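## Task

Move the black-handled espresso tamper onto the top of the wooden shelf beside arm1, the bearing race driver onto the top of the desk beside arm2, and the wooden pillar block onto the top of the desk beside arm3. Each must keep its present upright orientation with all of its base resting on that top. Every other object must finish resting directly on the top of the furniture it sits on now. The attempt fails if any object from a top lies unheld on the floor or on a lower board. A placement that stays put only because a robot supports it does not count. Finish by opening the grippers and pulling the arms away.

## Robot and tools

ROBOTS AND CAMERAS. Three identical i2rt Big YAM arms, arm1, arm2 and arm3, each with six revolute joints, a two-finger gripper and a wrist camera (arm1_cam_wrist, arm2_cam_wrist, arm3_cam_wrist, fisheye, 616x616). Two fixed room cameras, room_a and room_b (672x504), look at the scene. With joints 1 and 6 at 0 and the hand level and pointing ahead, the wrist camera rides on top of the hand and faces the fingertips. The hand reaches roughly 1.0 m from the joint1 axis. Loose objects may occasionally get a short push from outside.

FRAMES. One shared scene frame, origin on the floor, +z up. The hand point is midway between the fingertips; its z axis runs along the fingers and the fingers close along its y axis. No result prints the pose of a robot's foot. Commands are joint angles, not Cartesian poses.

execute_actions(actions, cameras). actions is a list holding one action or nothing. The action is an object keyed by robot name (arm1, arm2, arm3); each present robot gets a "joints" object of absolute joint targets, one number per named joint, not offsets. Keys and ranges: joint1_rad -2.879 to 2.879 (rotates the arm about its foot, positive counter-clockwise seen from above, 0 = the direction the foot faces); joint2_rad 0 to 3.141 (shoulder; 0 = upper arm roughly level pointing back, increasing lifts it up and then forward); joint3_rad 0 to 3.019 (elbow; 0 = folded, increasing opens); joint4_rad -1.692 to 1.57 (hand pitch, positive tips fingers up); joint5_rad -1.57 to 1.57 (hand yaw, positive toward the arm's right); joint6_rad -2.094 to 2.094 (hand roll, positive clockwise viewed from behind the hand); gripper_m 0 to 0.093 metres of fingertip gap. Angles are radians. Example: {"arm1": {"joints": {"gripper_m": 0.05}}, "arm2": {"joints": {"joint1_rad": 0.3}}}. Tolerances counted as reached: ±0.045, ±0.14, ±0.09, ±0.055, ±0.03, ±0.035 rad and ±0.003 m. All motions in an action begin together but finish at their own times; joints move at different speeds, so the hand can sweep a wide curve between postures. A joint or robot you omit may still be driving toward an earlier target. An unknown key or out-of-range number rejects the whole call and nothing moves. An empty list just returns state and images. cameras lists which images to return (null, omitted or ["all"] = all; [] = none); the pictures line gives their order.

wait(seconds): 0 to 10 s, commands nothing, returns the same state and images.

zoom_image(camera, region): region [x0, y0, x1, y1] in pixels of that camera's latest full image, top-left origin, at most 504x504.

read_manual(section): only "licences"; no motion.

finished_scene(scene): integer 1 or 2; ends that scene irreversibly after the last command has been held, reports success and gives the next task. Answering without a tool call also ends things.

READING RESULTS. joint_status reports how each commanded motion of the last accepted action ended. off_target: stopped short and may still be pushing. contact_stop or time_out: the joint abandons the target and holds its resting spot, except that after time_out a joint may keep a target (possibly clipped to within 0.375, 0.375, 0.113, 0.225, 0.075, 0.3 rad of where it stands for joints 1-6) and keep pushing, resuming if the path opens; on_its_own names such joints. To relieve the push, command the joint's reported position. on_its_own covers what the current call did not command; its "held at" value is the held target, not the actual position. "joint command not followed", usually with a cause line, means a self/inter-arm collision check blocked that arm's joint targets (its gripper target still runs); such joints read not_followed and the arm may retry them with later actions until given targets that pass. Empty-action calls never show that line. A tiny change from the current reading may produce no motion. A joint carrying a load sinks a little. joint_positions gives readings; gripper_m is the sum of the two finger slides.

HAZARDS. The arm does not halt on contact and can press very hard. A strong squeeze between two robots ends the run as a failure; a hard collision may too, and no state line reports robot-robot contact. The clearance check can be late and ignores fingers, gripper housings and wrist cameras. Object contacts do not count as robot contact. Arms act independently and do not wait on one another. Avoid dropping, slipping, slamming or shoving objects and knocking anything off a top. Grip force is about 50 to 62 N per pad, lower on some grippers.

MOTOR HEAT. Holding load or pushing heats motors, also while you are thinking, since the robot keeps the last command meanwhile. MOTOR HOT appears from 85 °C; at 100 °C an OVER-TEMPERATURE FAULT makes that arm and gripper go limp and fall until cooled, and named keys short of target then read limit_stop_at_motor_heat; resend the targets afterwards. Some heat carries into the next scene. Shorter robot motion is preferred.

Each tool is called after ">>>" as name([rows], argument=value, ...), one row to a line, values as JSON.

## Session

>>> execute_actions(actions=[])

Scene clock: 0.00 s.
Motor temperatures (°C, as the motors report them): arm1=[32 33 30 34 33 31] | arm2=[33 34 31 31 34 32] | arm3=[34 33 35 32 35 33]
arm1.joint_positions: joint1_rad=-0.276 joint2_rad=+0.458 joint3_rad=+1.563 joint4_rad=-1.204 joint5_rad=-0.268 joint6_rad=-0.113 gripper_m=+0.094
arm1.joint_status: not commanded
arm1.hand: x=-0.3742 y=-1.3506 z=+1.6425 quat_wxyz=(-0.671, +0.065, -0.738, +0.008) (m; scene frame)
arm2.joint_positions: joint1_rad=+0.486 joint2_rad=+0.567 joint3_rad=+1.370 joint4_rad=-1.599 joint5_rad=-0.284 joint6_rad=+0.552 gripper_m=+0.095
arm2.joint_status: not commanded
arm2.hand: x=+0.4591 y=+1.4371 z=+1.3189 quat_wxyz=(-0.345, -0.310, -0.866, -0.186) (m; scene frame)
arm3.joint_positions: joint1_rad=-0.444 joint2_rad=+0.519 joint3_rad=+1.560 joint4_rad=-1.491 joint5_rad=-0.022 joint6_rad=+0.206 gripper_m=+0.094
arm3.joint_status: not commanded
arm3.hand: x=+0.2414 y=+0.0845 z=+1.4846 quat_wxyz=(-0.351, +0.502, -0.682, -0.400) (m; scene frame)
pictures: arm1_cam_wrist, arm2_cam_wrist, arm3_cam_wrist, room_a, room_b
Images, in order (width x height): arm1_cam_wrist 616x616, arm2_cam_wrist 616x616, arm3_cam_wrist 616x616, room_a 672x504, room_b 672x504.

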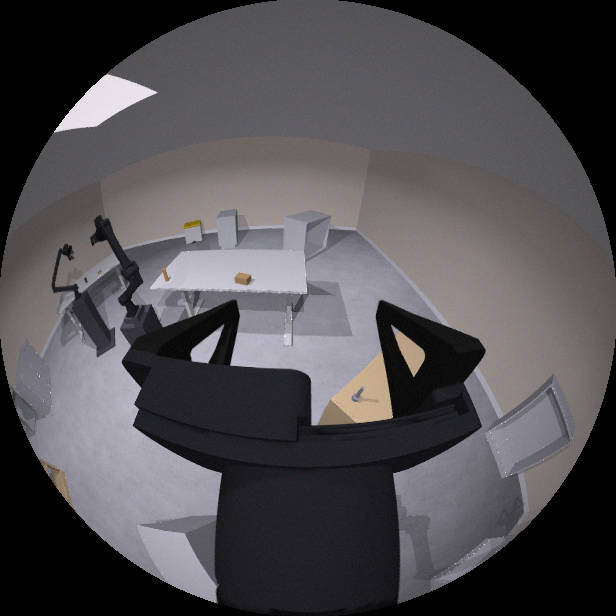

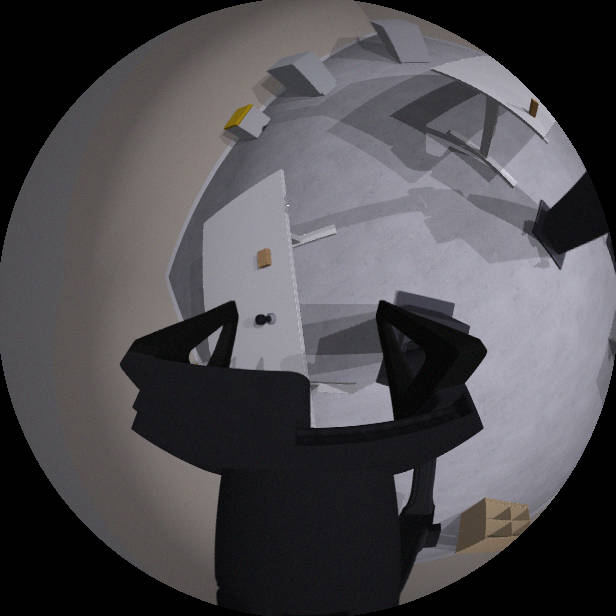

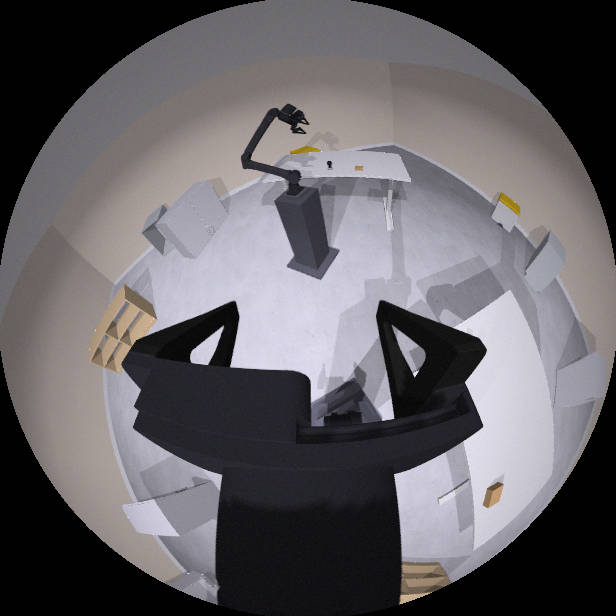

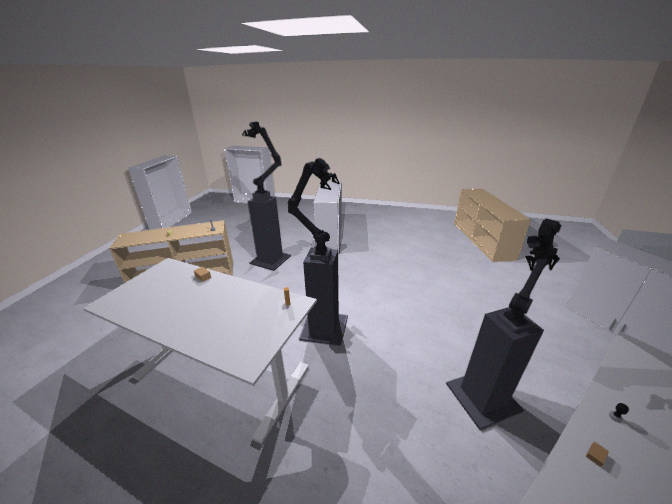

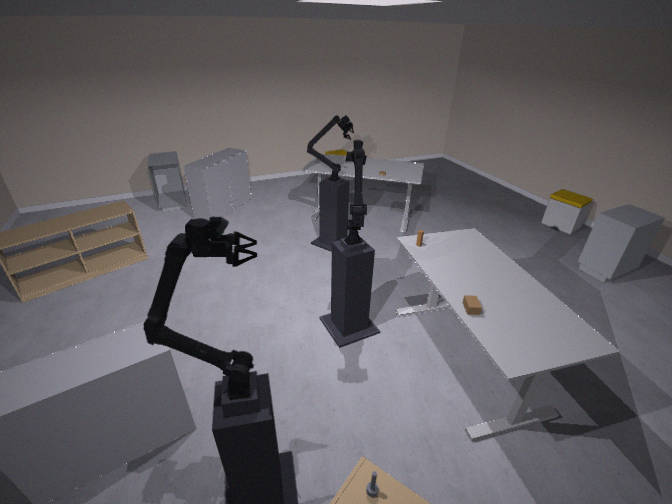

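>>> zoom_image(camera="room_a", region=[90,200,350,330])

>>> zoom_image(camera="room_a", region=[520,340,672,500])

>>> zoom_image(camera="room_b", region=[310,430,450,504])

>>> execute_actions([
  {"arm1":{"joints":{"joint1_rad":-0.5,"joint2_rad":1.5,"joint3_rad":1.2,"joint4_rad":-1.27,"joint5_rad":0,"joint6_rad":0}},"arm2":{"joints":{"joint1_rad":1.0,"joint2_rad":1.3,"joint3_rad":1.2,"joint4_rad":-1.47,"joint5_rad":0,"joint6_rad":0}}},
])

Region (90, 200, 350, 330) of room_a's 672x504 image, scaled by 1.938, with more detail than that image has.

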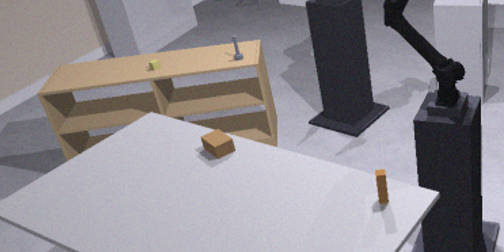

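Region (520, 340, 672, 500) of room_a's 672x504 image, scaled by 3.150, with more detail than that image has; it fills the left 479 columns of this view, and the rest is white.

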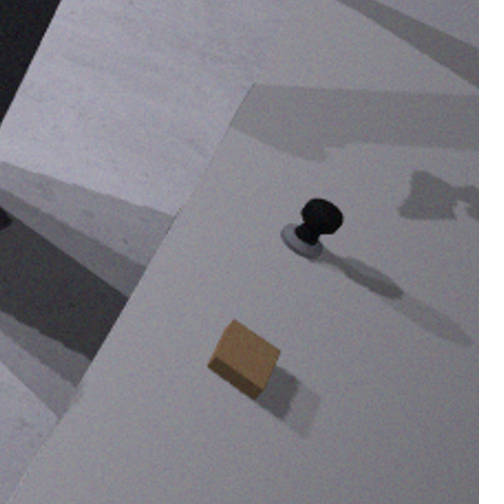

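Region (310, 430, 450, 504) of room_b's 672x504 image, scaled by 3.600, with more detail than that image has; it fills the top 266 rows of this view, and the rest is white.

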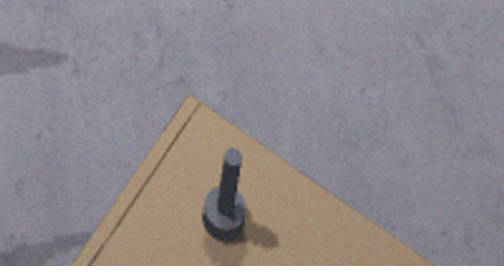

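Scene clock: 2.20 s.
Motor temperatures (°C, as the motors report them): arm1=[32 33 31 34 33 31] | arm2=[33 34 31 31 34 32] | arm3=[34 33 35 32 35 33]
arm1.joint_positions: joint1_rad=-0.491 joint2_rad=+1.506 joint3_rad=+1.187 joint4_rad=-1.259 joint5_rad=-0.004 joint6_rad=-0.009 gripper_m=+0.094
arm1.joint_status: all done
arm1.hand: x=-0.1133 y=-1.5462 z=+1.1150 quat_wxyz=(+0.003, -0.198, -0.980, +0.004) (m; scene frame)
arm2.joint_positions: joint1_rad=+1.003 joint2_rad=+1.301 joint3_rad=+1.208 joint4_rad=-1.475 joint5_rad=-0.003 joint6_rad=+0.014 gripper_m=+0.095
arm2.joint_status: all done
arm2.hand: x=+0.6326 y=+1.5313 z=+1.0544 quat_wxyz=(+0.004, +0.126, -0.992, -0.004) (m; scene frame)
arm3.joint_positions: joint1_rad=-0.444 joint2_rad=+0.519 joint3_rad=+1.560 joint4_rad=-1.491 joint5_rad=-0.022 joint6_rad=+0.206 gripper_m=+0.094
arm3.joint_status: not commanded
arm3.hand: x=+0.2414 y=+0.0845 z=+1.4846 quat_wxyz=(-0.351, +0.502, -0.682, -0.400) (m; scene frame)
pictures: arm1_cam_wrist, arm2_cam_wrist, arm3_cam_wrist, room_a, room_b
Images, in order (width x height): arm1_cam_wrist 616x616, arm2_cam_wrist 616x616, arm3_cam_wrist 616x616, room_a 672x504, room_b 672x504.

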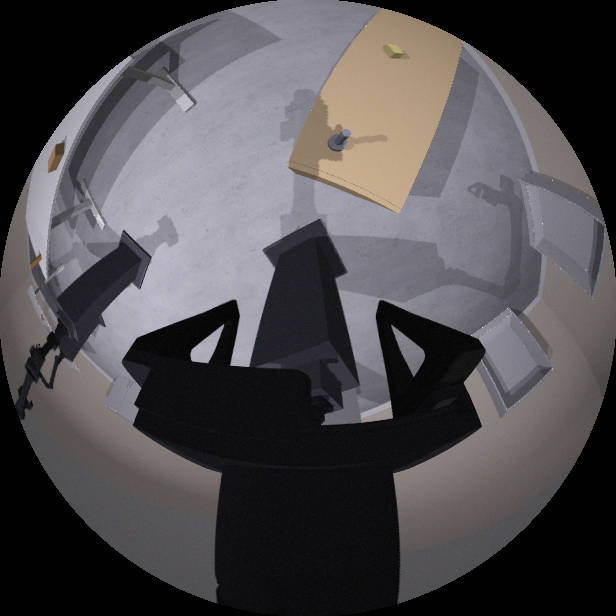

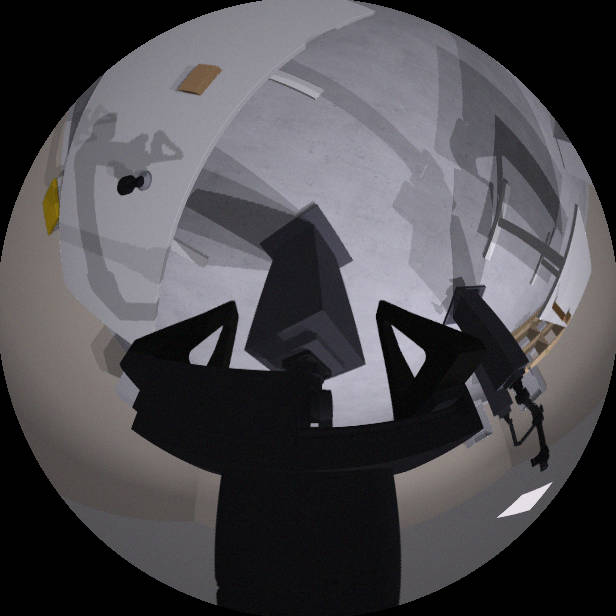

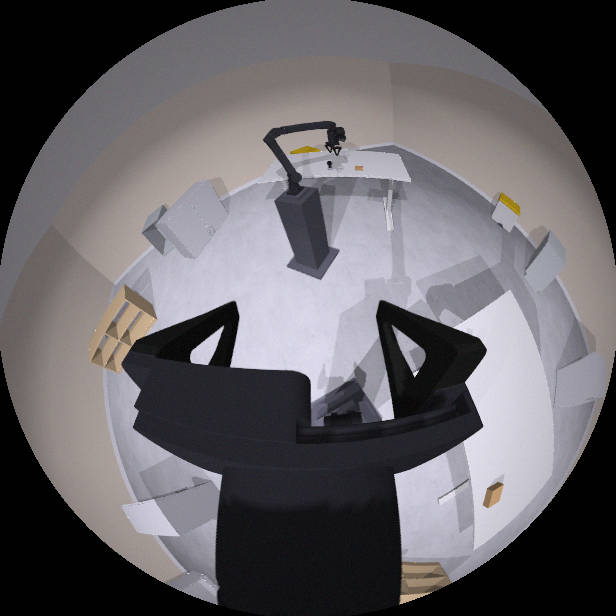

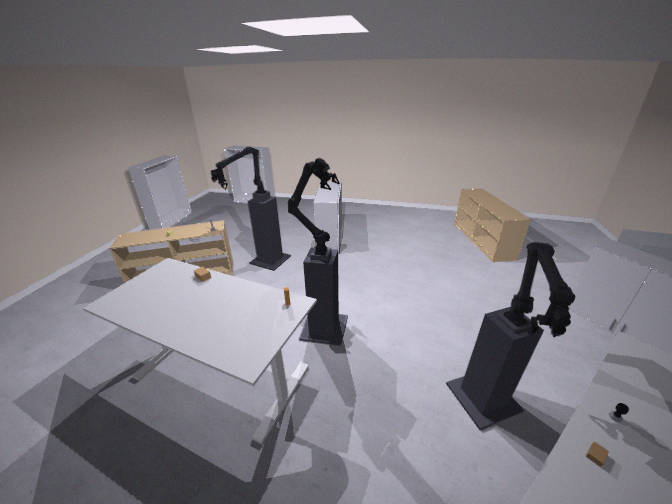

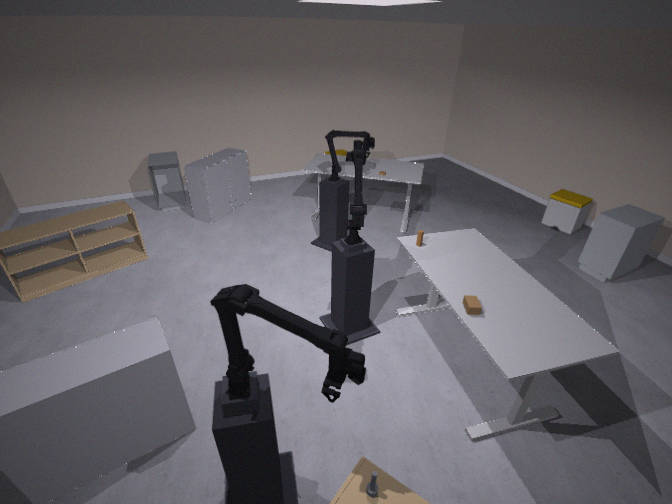

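>>> execute_actions([
  {"arm1":{"joints":{"joint1_rad":-0.645,"joint2_rad":2.295,"joint3_rad":1.619,"joint4_rad":-0.895}},"arm2":{"joints":{"joint1_rad":1.67,"joint2_rad":2.017,"joint3_rad":1.827,"joint4_rad":-1.381}}},
], cameras=["arm1_cam_wrist","arm2_cam_wrist","room_a"])

Scene clock: 4.33 s.
Motor temperatures (°C, as the motors report them): arm1=[32 33 31 34 33 31] | arm2=[33 34 32 31 34 32] | arm3=[34 33 36 32 35 33]
arm1.joint_positions: joint1_rad=-0.655 joint2_rad=+2.305 joint3_rad=+1.592 joint4_rad=-0.900 joint5_rad=-0.002 joint6_rad=-0.008 gripper_m=+0.094
arm1.joint_status: all done
arm1.hand: x=+0.0031 y=-1.7085 z=+0.8400 quat_wxyz=(+0.020, -0.278, -0.960, -0.001) (m; scene frame)
arm2.joint_positions: joint1_rad=+1.666 joint2_rad=+2.017 joint3_rad=+1.777 joint4_rad=-1.380 joint5_rad=-0.001 joint6_rad=+0.011 gripper_m=+0.095
arm2.joint_status: all done
arm2.hand: x=+0.6390 y=+1.9198 z=+0.9297 quat_wxyz=(+0.026, +0.444, -0.896, +0.007) (m; scene frame)
arm3.joint_positions: joint1_rad=-0.444 joint2_rad=+0.519 joint3_rad=+1.560 joint4_rad=-1.491 joint5_rad=-0.022 joint6_rad=+0.206 gripper_m=+0.094
arm3.joint_status: not commanded
arm3.hand: x=+0.2414 y=+0.0845 z=+1.4846 quat_wxyz=(-0.351, +0.502, -0.682, -0.400) (m; scene frame)
pictures: arm1_cam_wrist, arm2_cam_wrist, room_a
Images, in order (width x height): arm1_cam_wrist 616x616, arm2_cam_wrist 616x616, room_a 672x504.

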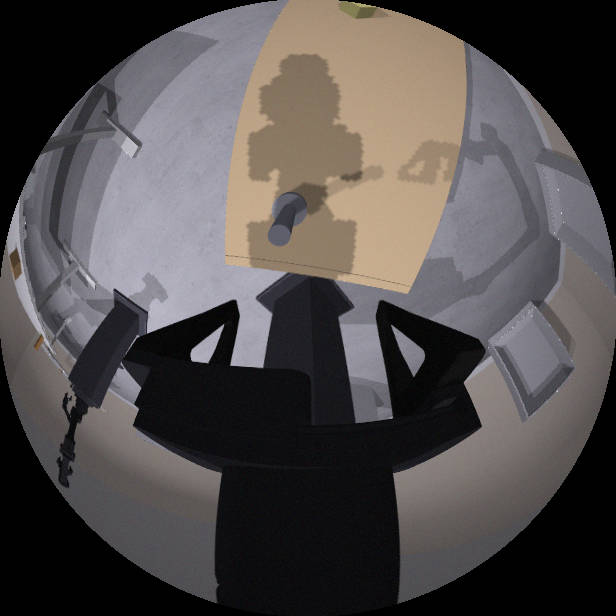

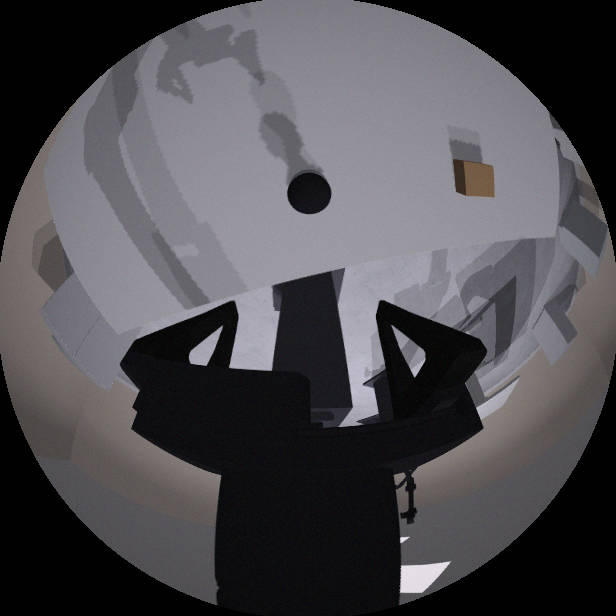

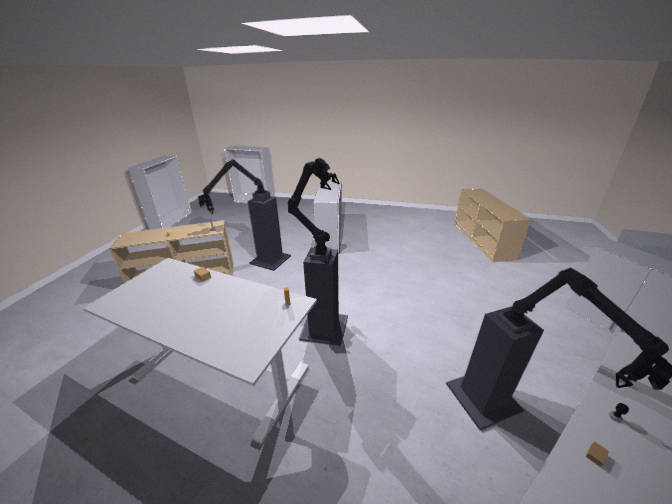

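>>> execute_actions([
  {"arm1":{"joints":{"joint2_rad":2.1,"joint4_rad":0.3}}},
], cameras=[])

>>> execute_actions([
  {"arm1":{"joints":{"joint1_rad":-0.605,"joint2_rad":2.2,"joint3_rad":1.1,"joint4_rad":0.329}},"arm3":{"joints":{"joint1_rad":2.3,"joint2_rad":1.3,"joint3_rad":1.0,"joint4_rad":0.3,"joint5_rad":0,"joint6_rad":0}}},
], cameras=["arm1_cam_wrist","room_a","room_b"])

Scene clock: 6.77 s.
Motor temperatures (°C, as the motors report them): arm1=[32 34 32 34 33 31] | arm2=[33 35 33 31 34 32] | arm3=[34 33 36 32 35 33]
arm1.joint_positions: joint1_rad=-0.655 joint2_rad=+2.097 joint3_rad=+1.592 joint4_rad=+0.276 joint5_rad=-0.002 joint6_rad=-0.008 gripper_m=+0.094
arm1.joint_status: all done
arm1.hand: x=+0.2060 y=-1.8345 z=+1.1535 quat_wxyz=(-0.596, -0.213, -0.752, +0.182) (m; scene frame)
arm2.joint_positions: joint1_rad=+1.666 joint2_rad=+2.017 joint3_rad=+1.777 joint4_rad=-1.380 joint5_rad=-0.001 joint6_rad=+0.011 gripper_m=+0.095
arm2.joint_status: not commanded
arm2.hand: x=+0.6390 y=+1.9198 z=+0.9297 quat_wxyz=(+0.026, +0.444, -0.896, +0.007) (m; scene frame)
arm3.joint_positions: joint1_rad=-0.444 joint2_rad=+0.519 joint3_rad=+1.560 joint4_rad=-1.491 joint5_rad=-0.022 joint6_rad=+0.206 gripper_m=+0.094
arm3.joint_status: not commanded
arm3.hand: x=+0.2414 y=+0.0845 z=+1.4846 quat_wxyz=(-0.351, +0.502, -0.682, -0.400) (m; scene frame)
pictures: none
No camera images: the call's "cameras" was empty. Leave "cameras" out to get every camera's image.

Scene clock: 9.17 s.
Motor temperatures (°C, as the motors report them): arm1=[32 34 32 34 33 31] | arm2=[33 35 33 31 34 32] | arm3=[34 33 37 32 35 33]
arm1.joint_positions: joint1_rad=-0.605 joint2_rad=+2.216 joint3_rad=+1.091 joint4_rad=+0.321 joint5_rad=-0.002 joint6_rad=-0.008 gripper_m=+0.094
arm1.joint_status: all done
arm1.hand: x=+0.0489 y=-1.6998 z=+0.8398 quat_wxyz=(-0.362, -0.233, -0.897, +0.103) (m; scene frame)
arm2.joint_positions: joint1_rad=+1.666 joint2_rad=+2.017 joint3_rad=+1.777 joint4_rad=-1.380 joint5_rad=-0.001 joint6_rad=+0.011 gripper_m=+0.095
arm2.joint_status: not commanded
arm2.hand: x=+0.6390 y=+1.9198 z=+0.9297 quat_wxyz=(+0.026, +0.444, -0.896, +0.007) (m; scene frame)
arm3.joint_positions: joint1_rad=+2.301 joint2_rad=+1.317 joint3_rad=+0.988 joint4_rad=+0.284 joint5_rad=+0.001 joint6_rad=+0.008 gripper_m=+0.094
arm3.joint_status: all done
arm3.hand: x=-0.0624 y=-0.5803 z=+1.2641 quat_wxyz=(+0.353, +0.624, +0.364, -0.594) (m; scene frame)
pictures: arm1_cam_wrist, room_a, room_b
Images, in order (width x height): arm1_cam_wrist 616x616, room_a 672x504, room_b 672x504.

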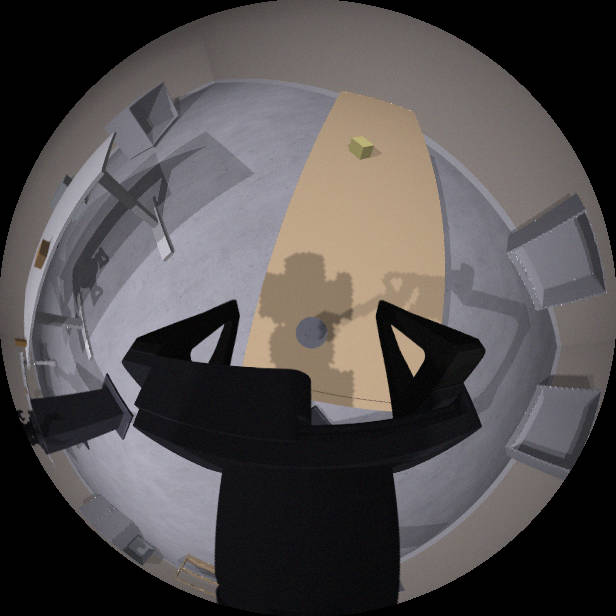

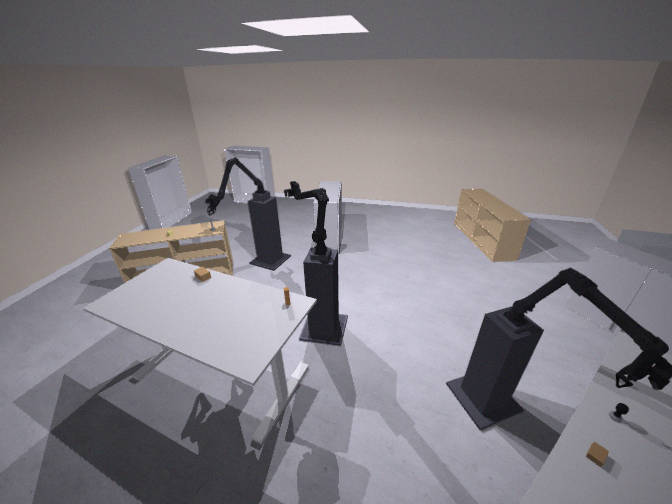

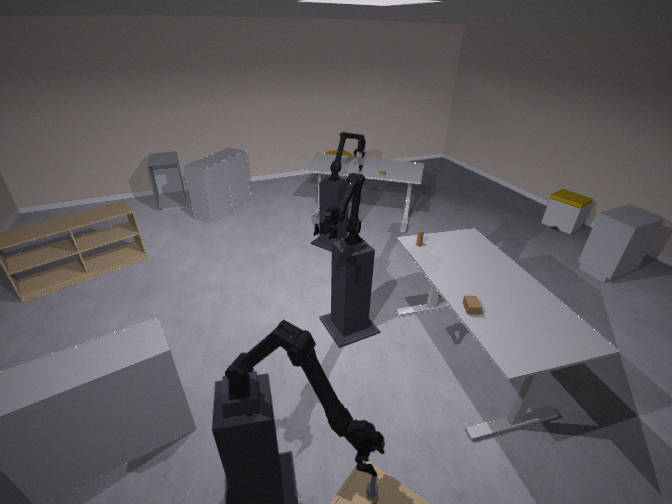

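>>> execute_actions([
  {"arm1":{"joints":{"joint1_rad":-0.615,"joint2_rad":2.45,"joint3_rad":1.17,"joint4_rad":0.495}}},
], cameras=["arm1_cam_wrist","room_b"])

>>> zoom_image(camera="room_b", region=[300,400,450,504])

Scene clock: 10.57 s.
Motor temperatures (°C, as the motors report them): arm1=[32 34 32 34 33 31] | arm2=[33 35 34 31 34 32] | arm3=[34 33 37 33 35 33]
arm1.joint_positions: joint1_rad=-0.605 joint2_rad=+2.467 joint3_rad=+1.161 joint4_rad=+0.476 joint5_rad=-0.002 joint6_rad=-0.008 gripper_m=+0.094
arm1.joint_status: all done
arm1.hand: x=+0.0368 y=-1.6944 z=+0.7326 quat_wxyz=(-0.349, -0.234, -0.902, +0.099) (m; scene frame)
arm2.joint_positions: joint1_rad=+1.666 joint2_rad=+2.017 joint3_rad=+1.777 joint4_rad=-1.380 joint5_rad=-0.001 joint6_rad=+0.011 gripper_m=+0.095
arm2.joint_status: not commanded
arm2.hand: x=+0.6390 y=+1.9198 z=+0.9297 quat_wxyz=(+0.026, +0.444, -0.896, +0.007) (m; scene frame)
arm3.joint_positions: joint1_rad=+2.301 joint2_rad=+1.317 joint3_rad=+0.988 joint4_rad=+0.284 joint5_rad=+0.001 joint6_rad=+0.008 gripper_m=+0.094
arm3.joint_status: not commanded
arm3.hand: x=-0.0624 y=-0.5803 z=+1.2641 quat_wxyz=(+0.353, +0.624, +0.364, -0.594) (m; scene frame)
pictures: arm1_cam_wrist, room_b
Images, in order (width x height): arm1_cam_wrist 616x616, room_b 672x504.

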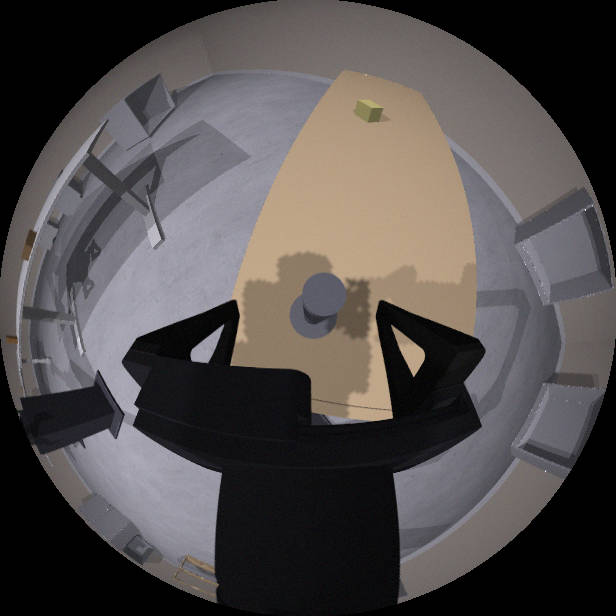

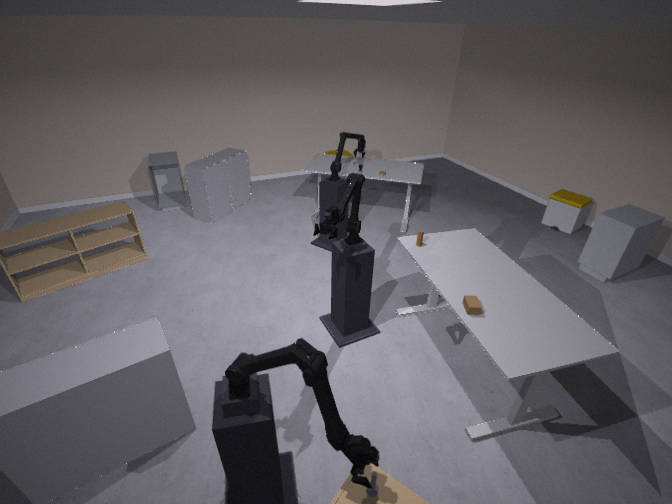

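Region (300, 400, 450, 504) of room_b's 672x504 image, scaled by 3.360, with more detail than that image has; it fills the top 349 rows of this view, and the rest is white.

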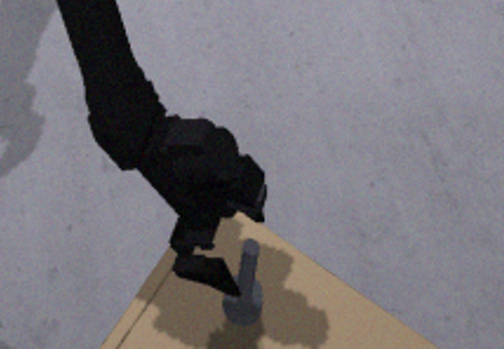

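>>> execute_actions([
  {"arm1":{"joints":{"joint1_rad":-0.628,"joint3_rad":1.215}}},
], cameras=[])

>>> execute_actions([
  {"arm1":{"joints":{"gripper_m":0.0}}},
], cameras=["arm1_cam_wrist","room_b"])

Scene clock: 11.47 s.
Motor temperatures (°C, as the motors report them): arm1=[32 35 32 34 33 31] | arm2=[33 35 34 31 34 32] | arm3=[34 33 38 33 35 33]
arm1.joint_positions: joint1_rad=-0.616 joint2_rad=+2.467 joint3_rad=+1.191 joint4_rad=+0.476 joint5_rad=-0.002 joint6_rad=-0.008 gripper_m=+0.094
arm1.joint_status: all done
arm1.hand: x=+0.0477 y=-1.7084 z=+0.7410 quat_wxyz=(-0.362, -0.237, -0.895, +0.105) (m; scene frame)
arm2.joint_positions: joint1_rad=+1.666 joint2_rad=+2.017 joint3_rad=+1.777 joint4_rad=-1.380 joint5_rad=-0.001 joint6_rad=+0.011 gripper_m=+0.095
arm2.joint_status: not commanded
arm2.hand: x=+0.6390 y=+1.9198 z=+0.9297 quat_wxyz=(+0.026, +0.444, -0.896, +0.007) (m; scene frame)
arm3.joint_positions: joint1_rad=+2.301 joint2_rad=+1.317 joint3_rad=+0.988 joint4_rad=+0.284 joint5_rad=+0.001 joint6_rad=+0.008 gripper_m=+0.094
arm3.joint_status: not commanded
arm3.hand: x=-0.0624 y=-0.5803 z=+1.2641 quat_wxyz=(+0.353, +0.624, +0.364, -0.594) (m; scene frame)
pictures: none
No camera images: the call's "cameras" was empty. Leave "cameras" out to get every camera's image.

Scene clock: 12.20 s.
Motor temperatures (°C, as the motors report them): arm1=[32 35 32 34 33 31] | arm2=[33 35 34 31 34 32] | arm3=[34 34 38 33 35 33]
arm1.joint_positions: joint1_rad=-0.616 joint2_rad=+2.467 joint3_rad=+1.191 joint4_rad=+0.476 joint5_rad=-0.001 joint6_rad=-0.005 gripper_m=+0.018
arm1.joint_status: gripper_m off_target (ended at +0.018, target +0.000)
arm1.hand: x=+0.0477 y=-1.7086 z=+0.7411 quat_wxyz=(-0.363, -0.238, -0.895, +0.105) (m; scene frame)
arm2.joint_positions: joint1_rad=+1.666 joint2_rad=+2.017 joint3_rad=+1.777 joint4_rad=-1.380 joint5_rad=-0.001 joint6_rad=+0.011 gripper_m=+0.095
arm2.joint_status: not commanded
arm2.hand: x=+0.6390 y=+1.9198 z=+0.9297 quat_wxyz=(+0.026, +0.444, -0.896, +0.007) (m; scene frame)
arm3.joint_positions: joint1_rad=+2.301 joint2_rad=+1.317 joint3_rad=+0.988 joint4_rad=+0.284 joint5_rad=+0.001 joint6_rad=+0.008 gripper_m=+0.094
arm3.joint_status: not commanded
arm3.hand: x=-0.0624 y=-0.5803 z=+1.2641 quat_wxyz=(+0.353, +0.624, +0.364, -0.594) (m; scene frame)
pictures: arm1_cam_wrist, room_b
Images, in order (width x height): arm1_cam_wrist 616x616, room_b 672x504.

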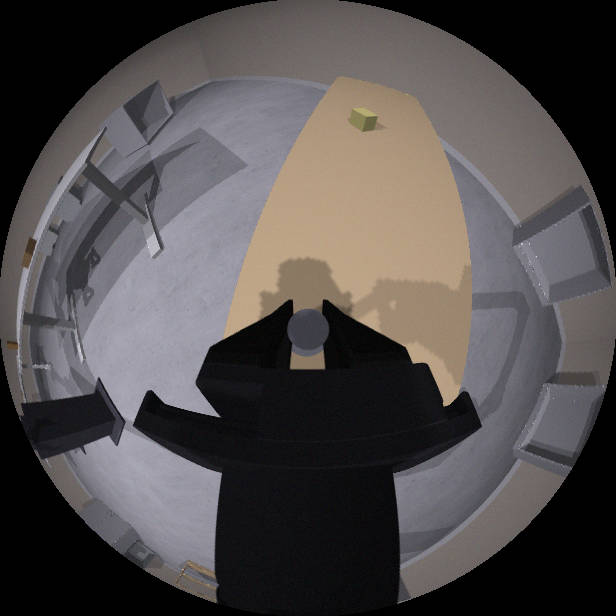

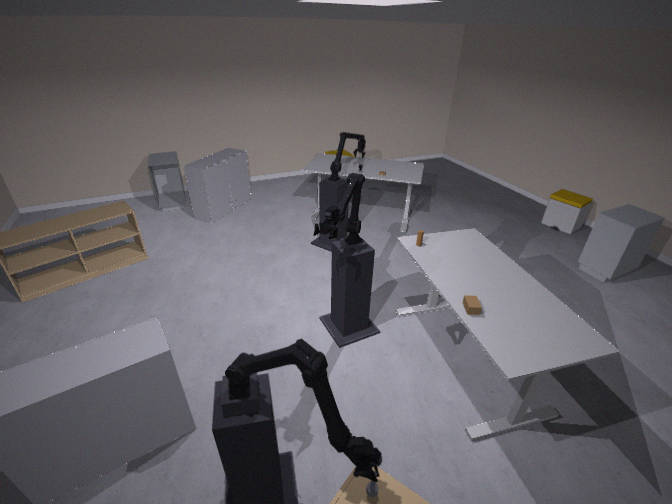

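>>> execute_actions([
  {"arm1":{"joints":{"joint2_rad":1.93,"joint3_rad":1.41,"joint4_rad":-0.25}},"arm3":{"joints":{"joint2_rad":1.99,"joint3_rad":0.97,"joint4_rad":1.05}},"arm2":{"joints":{"joint2_rad":1.3,"joint3_rad":1.2,"joint4_rad":-0.7}}},
], cameras=[])

>>> execute_actions([
  {"arm1":{"joints":{"joint1_rad":0.981}},"arm2":{"joints":{"joint1_rad":-0.874}}},
])

Scene clock: 14.23 s.
Motor temperatures (°C, as the motors report them): arm1=[32 35 33 34 33 31] | arm2=[33 35 34 31 34 32] | arm3=[34 34 38 33 35 33]
arm1.joint_positions: joint1_rad=-0.616 joint2_rad=+1.988 joint3_rad=+1.377 joint4_rad=-0.262 joint5_rad=-0.001 joint6_rad=-0.005 gripper_m=+0.018
arm1.joint_status: all done
arm1.hand: x=+0.1056 y=-1.7387 z=+1.0114 quat_wxyz=(-0.330, -0.242, -0.907, +0.096) (m; scene frame)
arm2.joint_positions: joint1_rad=+1.666 joint2_rad=+1.288 joint3_rad=+1.216 joint4_rad=-0.716 joint5_rad=-0.001 joint6_rad=+0.011 gripper_m=+0.095
arm2.joint_status: all done
arm2.hand: x=+0.5996 y=+1.8633 z=+1.1352 quat_wxyz=(-0.336, +0.409, -0.830, -0.177) (m; scene frame)
arm3.joint_positions: joint1_rad=+2.301 joint2_rad=+1.984 joint3_rad=+0.969 joint4_rad=+1.034 joint5_rad=+0.001 joint6_rad=+0.008 gripper_m=+0.094
arm3.joint_status: all done
arm3.hand: x=-0.1031 y=-0.6536 z=+1.0145 quat_wxyz=(+0.364, +0.605, +0.353, -0.614) (m; scene frame)
pictures: none
No camera images: the call's "cameras" was empty. Leave "cameras" out to get every camera's image.

Scene clock: 16.53 s.
Motor temperatures (°C, as the motors report them): arm1=[32 36 33 34 33 31] | arm2=[33 35 34 31 34 32] | arm3=[34 34 38 33 35 33]
arm1.joint_positions: joint1_rad=+0.993 joint2_rad=+1.988 joint3_rad=+1.377 joint4_rad=-0.262 joint5_rad=-0.004 joint6_rad=-0.005 gripper_m=+0.018
arm1.joint_status: all done
arm1.hand: x=-0.1694 y=-0.7557 z=+0.9997 quat_wxyz=(-0.289, +0.486, -0.807, -0.172) (m; scene frame)
arm2.joint_positions: joint1_rad=-0.879 joint2_rad=+1.300 joint3_rad=+1.216 joint4_rad=-0.710 joint5_rad=+0.000 joint6_rad=+0.011 gripper_m=+0.095
arm2.joint_status: all done
arm2.hand: x=+0.2550 y=+0.8955 z=+1.1298 quat_wxyz=(-0.259, -0.671, -0.638, +0.274) (m; scene frame)
arm3.joint_positions: joint1_rad=+2.301 joint2_rad=+1.984 joint3_rad=+0.969 joint4_rad=+1.034 joint5_rad=+0.001 joint6_rad=+0.008 gripper_m=+0.094
arm3.joint_status: not commanded
arm3.hand: x=-0.1031 y=-0.6536 z=+1.0145 quat_wxyz=(+0.364, +0.605, +0.353, -0.614) (m; scene frame)
pictures: arm1_cam_wrist, arm2_cam_wrist, arm3_cam_wrist, room_a, room_b
Images, in order (width x height): arm1_cam_wrist 616x616, arm2_cam_wrist 616x616, arm3_cam_wrist 616x616, room_a 672x504, room_b 672x504.

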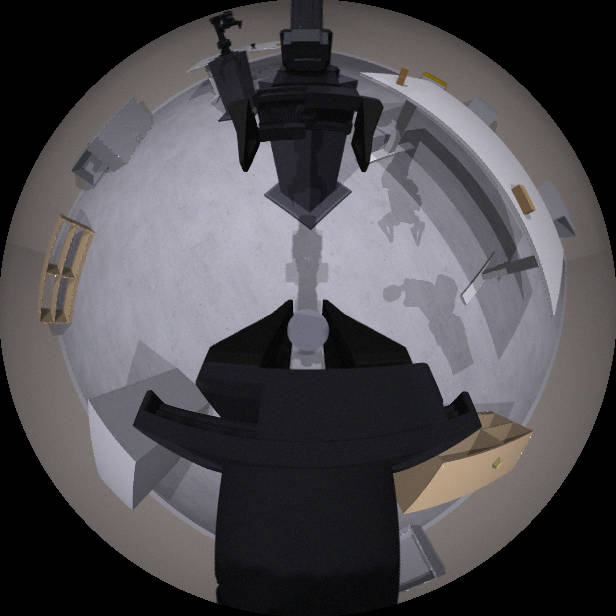

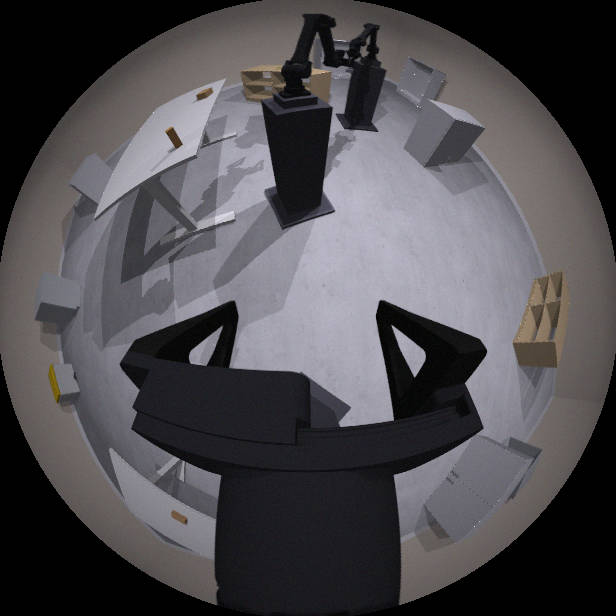

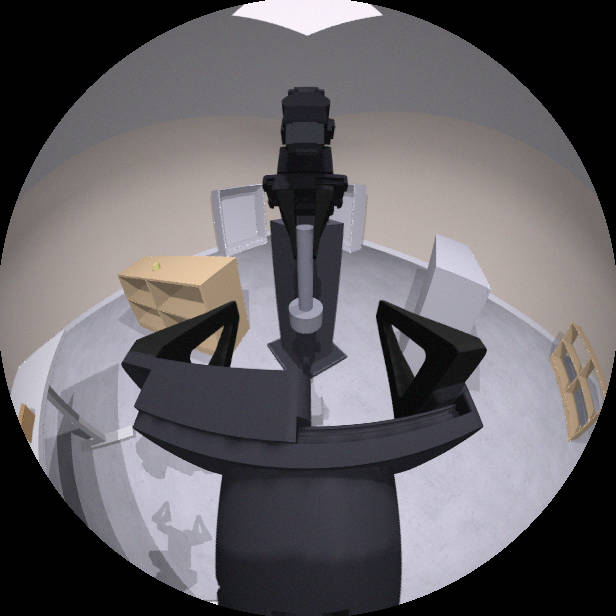

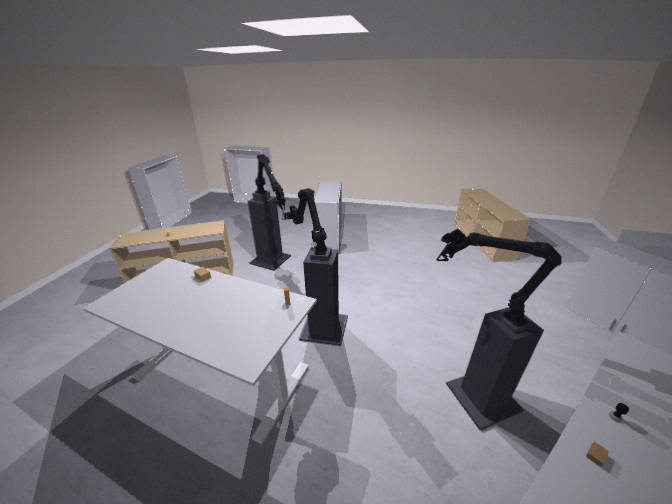

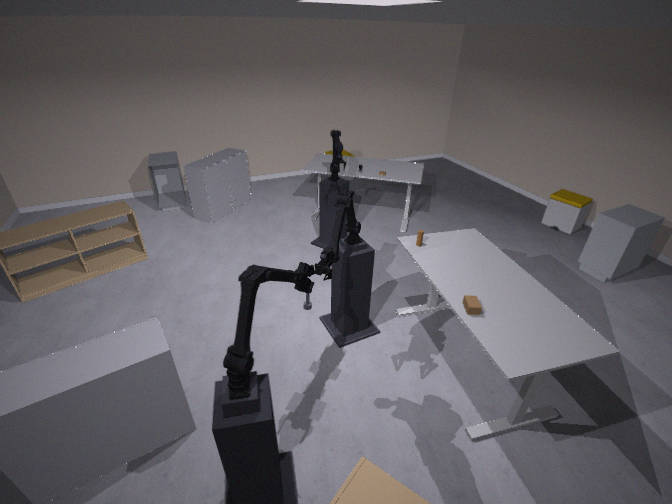

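>>> execute_actions([
  {"arm1":{"joints":{"joint2_rad":1.86}},"arm3":{"joints":{"joint2_rad":2.12,"joint3_rad":1.12,"joint4_rad":1.0}}},
], cameras=["arm3_cam_wrist"])

Scene clock: 17.67 s.
Motor temperatures (°C, as the motors report them): arm1=[32 36 34 34 33 31] | arm2=[33 35 34 31 34 32] | arm3=[34 34 38 33 35 33]
arm1.joint_positions: joint1_rad=+0.993 joint2_rad=+1.896 joint3_rad=+1.377 joint4_rad=-0.262 joint5_rad=-0.004 joint6_rad=-0.005 gripper_m=+0.018
arm1.joint_status: all done
arm1.hand: x=-0.1667 y=-0.7502 z=+1.0633 quat_wxyz=(-0.326, +0.478, -0.792, -0.194) (m; scene frame)
arm2.joint_positions: joint1_rad=-0.879 joint2_rad=+1.300 joint3_rad=+1.216 joint4_rad=-0.710 joint5_rad=+0.000 joint6_rad=+0.011 gripper_m=+0.095
arm2.joint_status: not commanded
arm2.hand: x=+0.2550 y=+0.8955 z=+1.1298 quat_wxyz=(-0.259, -0.671, -0.638, +0.274) (m; scene frame)
arm3.joint_positions: joint1_rad=+2.301 joint2_rad=+2.100 joint3_rad=+1.081 joint4_rad=+1.006 joint5_rad=+0.001 joint6_rad=+0.008 gripper_m=+0.094
arm3.joint_status: all done
arm3.hand: x=-0.1197 y=-0.6835 z=+0.9791 quat_wxyz=(+0.359, +0.615, +0.358, -0.604) (m; scene frame)
pictures: arm3_cam_wrist
Images, in order (width x height): arm3_cam_wrist 616x616.

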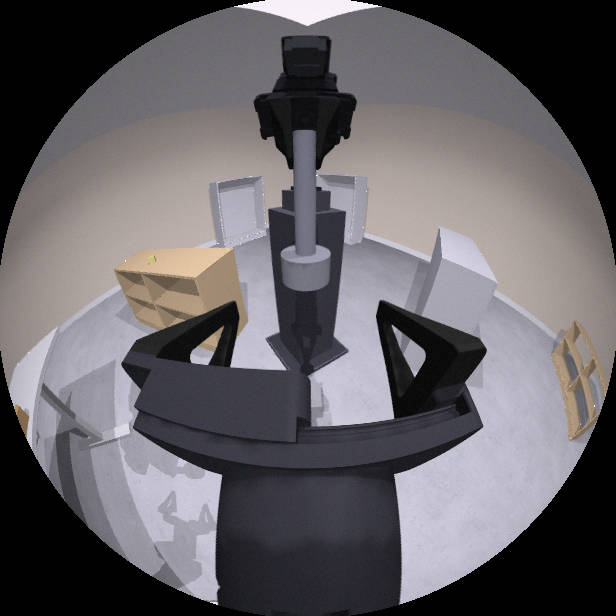

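>>> execute_actions([
  {"arm3":{"joints":{"joint2_rad":2.25,"joint3_rad":1.5,"joint4_rad":0.78}}},
], cameras=["arm3_cam_wrist","arm1_cam_wrist"])

Scene clock: 19.17 s.
Motor temperatures (°C, as the motors report them): arm1=[32 36 34 34 33 31] | arm2=[33 35 34 31 34 32] | arm3=[34 35 39 33 35 33]
arm1.joint_positions: joint1_rad=+0.993 joint2_rad=+1.896 joint3_rad=+1.377 joint4_rad=-0.262 joint5_rad=-0.004 joint6_rad=-0.005 gripper_m=+0.018
arm1.joint_status: not commanded
arm1.hand: x=-0.1667 y=-0.7502 z=+1.0633 quat_wxyz=(-0.326, +0.478, -0.792, -0.194) (m; scene frame)
arm2.joint_positions: joint1_rad=-0.879 joint2_rad=+1.300 joint3_rad=+1.216 joint4_rad=-0.710 joint5_rad=+0.000 joint6_rad=+0.011 gripper_m=+0.095
arm2.joint_status: not commanded
arm2.hand: x=+0.2550 y=+0.8955 z=+1.1298 quat_wxyz=(-0.259, -0.671, -0.638, +0.274) (m; scene frame)
arm3.joint_positions: joint1_rad=+2.301 joint2_rad=+2.243 joint3_rad=+1.470 joint4_rad=+0.787 joint5_rad=+0.001 joint6_rad=+0.008 gripper_m=+0.094
arm3.joint_status: all done
arm3.hand: x=-0.1743 y=-0.7819 z=+1.0056 quat_wxyz=(+0.364, +0.606, +0.354, -0.612) (m; scene frame)
pictures: arm1_cam_wrist, arm3_cam_wrist
Images, in order (width x height): arm1_cam_wrist 616x616, arm3_cam_wrist 616x616.

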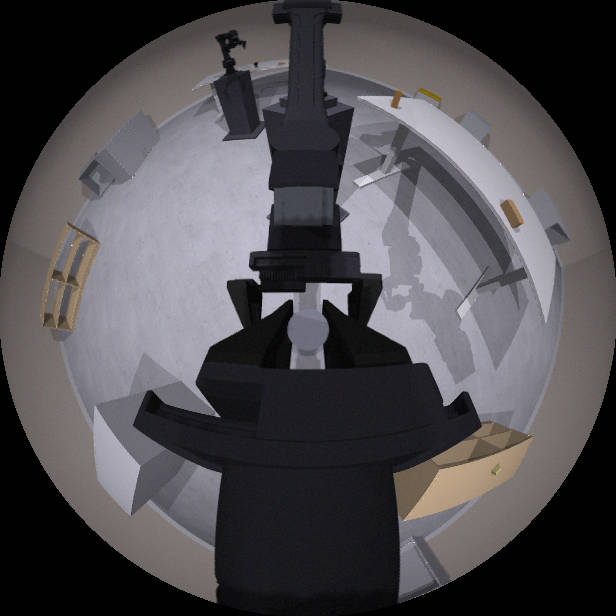

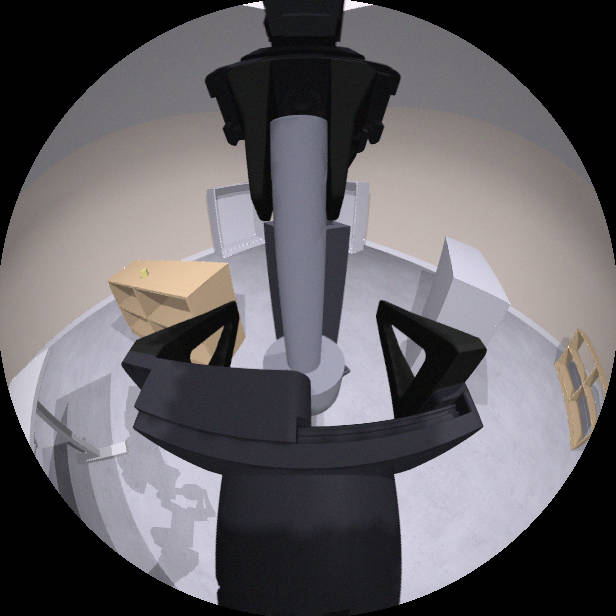

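>>> execute_actions([
  {"arm3":{"joints":{"joint1_rad":2.315,"joint2_rad":2.2,"joint3_rad":1.39,"joint4_rad":0.82}}},
], cameras=[])

>>> execute_actions([
  {"arm3":{"joints":{"gripper_m":0}}},
], cameras=["arm3_cam_wrist","arm1_cam_wrist"])

Scene clock: 20.50 s.
Motor temperatures (°C, as the motors report them): arm1=[32 36 34 34 33 31] | arm2=[33 35 34 31 34 32] | arm3=[34 35 39 33 35 33]
arm1.joint_positions: joint1_rad=+0.993 joint2_rad=+1.896 joint3_rad=+1.377 joint4_rad=-0.262 joint5_rad=-0.004 joint6_rad=-0.005 gripper_m=+0.018
arm1.joint_status: not commanded
arm1.hand: x=-0.1667 y=-0.7502 z=+1.0633 quat_wxyz=(-0.326, +0.478, -0.792, -0.194) (m; scene frame)
arm2.joint_positions: joint1_rad=-0.879 joint2_rad=+1.300 joint3_rad=+1.216 joint4_rad=-0.710 joint5_rad=+0.000 joint6_rad=+0.011 gripper_m=+0.095
arm2.joint_status: not commanded
arm2.hand: x=+0.2550 y=+0.8955 z=+1.1298 quat_wxyz=(-0.259, -0.671, -0.638, +0.274) (m; scene frame)
arm3.joint_positions: joint1_rad=+2.301 joint2_rad=+2.212 joint3_rad=+1.402 joint4_rad=+0.805 joint5_rad=+0.001 joint6_rad=+0.008 gripper_m=+0.094
arm3.joint_status: all done
arm3.hand: x=-0.1655 y=-0.7660 z=+0.9998 quat_wxyz=(+0.360, +0.612, +0.357, -0.607) (m; scene frame)
pictures: none
No camera images: the call's "cameras" was empty. Leave "cameras" out to get every camera's image.

Scene clock: 21.23 s.
Motor temperatures (°C, as the motors report them): arm1=[32 36 34 34 33 31] | arm2=[33 35 34 31 34 32] | arm3=[34 35 39 33 35 33]
arm1.joint_positions: joint1_rad=+0.992 joint2_rad=+1.898 joint3_rad=+1.377 joint4_rad=-0.264 joint5_rad=-0.004 joint6_rad=-0.003 gripper_m=+0.018
arm1.joint_status: not commanded
arm1.hand: x=-0.1664 y=-0.7508 z=+1.0617 quat_wxyz=(-0.324, +0.477, -0.794, -0.193) (m; scene frame)
arm2.joint_positions: joint1_rad=-0.879 joint2_rad=+1.300 joint3_rad=+1.216 joint4_rad=-0.710 joint5_rad=+0.000 joint6_rad=+0.011 gripper_m=+0.095
arm2.joint_status: not commanded
arm2.hand: x=+0.2550 y=+0.8955 z=+1.1298 quat_wxyz=(-0.259, -0.671, -0.638, +0.274) (m; scene frame)
arm3.joint_positions: joint1_rad=+2.304 joint2_rad=+2.210 joint3_rad=+1.402 joint4_rad=+0.809 joint5_rad=-0.001 joint6_rad=+0.007 gripper_m=+0.018
arm3.joint_status: gripper_m off_target (ended at +0.018, target +0.000)
arm3.hand: x=-0.1630 y=-0.7674 z=+1.0026 quat_wxyz=(+0.363, +0.609, +0.358, -0.608) (m; scene frame)
pictures: arm1_cam_wrist, arm3_cam_wrist
Images, in order (width x height): arm1_cam_wrist 616x616, arm3_cam_wrist 616x616.

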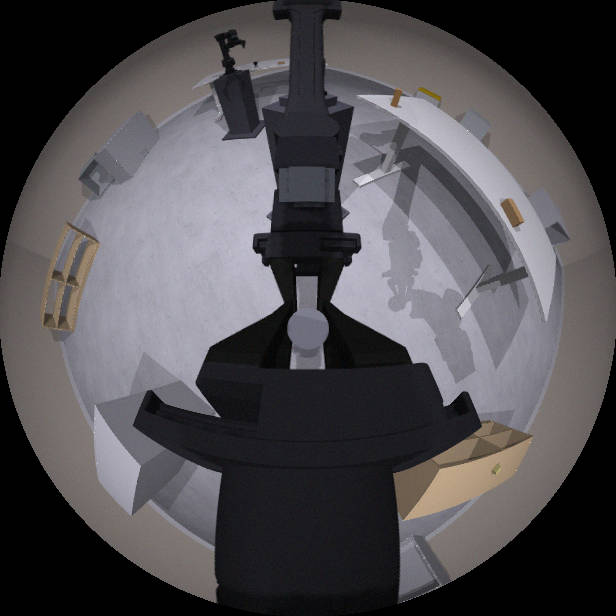

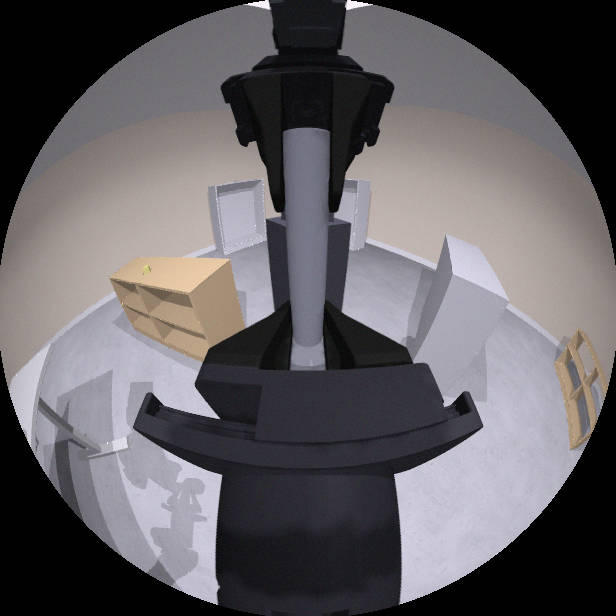

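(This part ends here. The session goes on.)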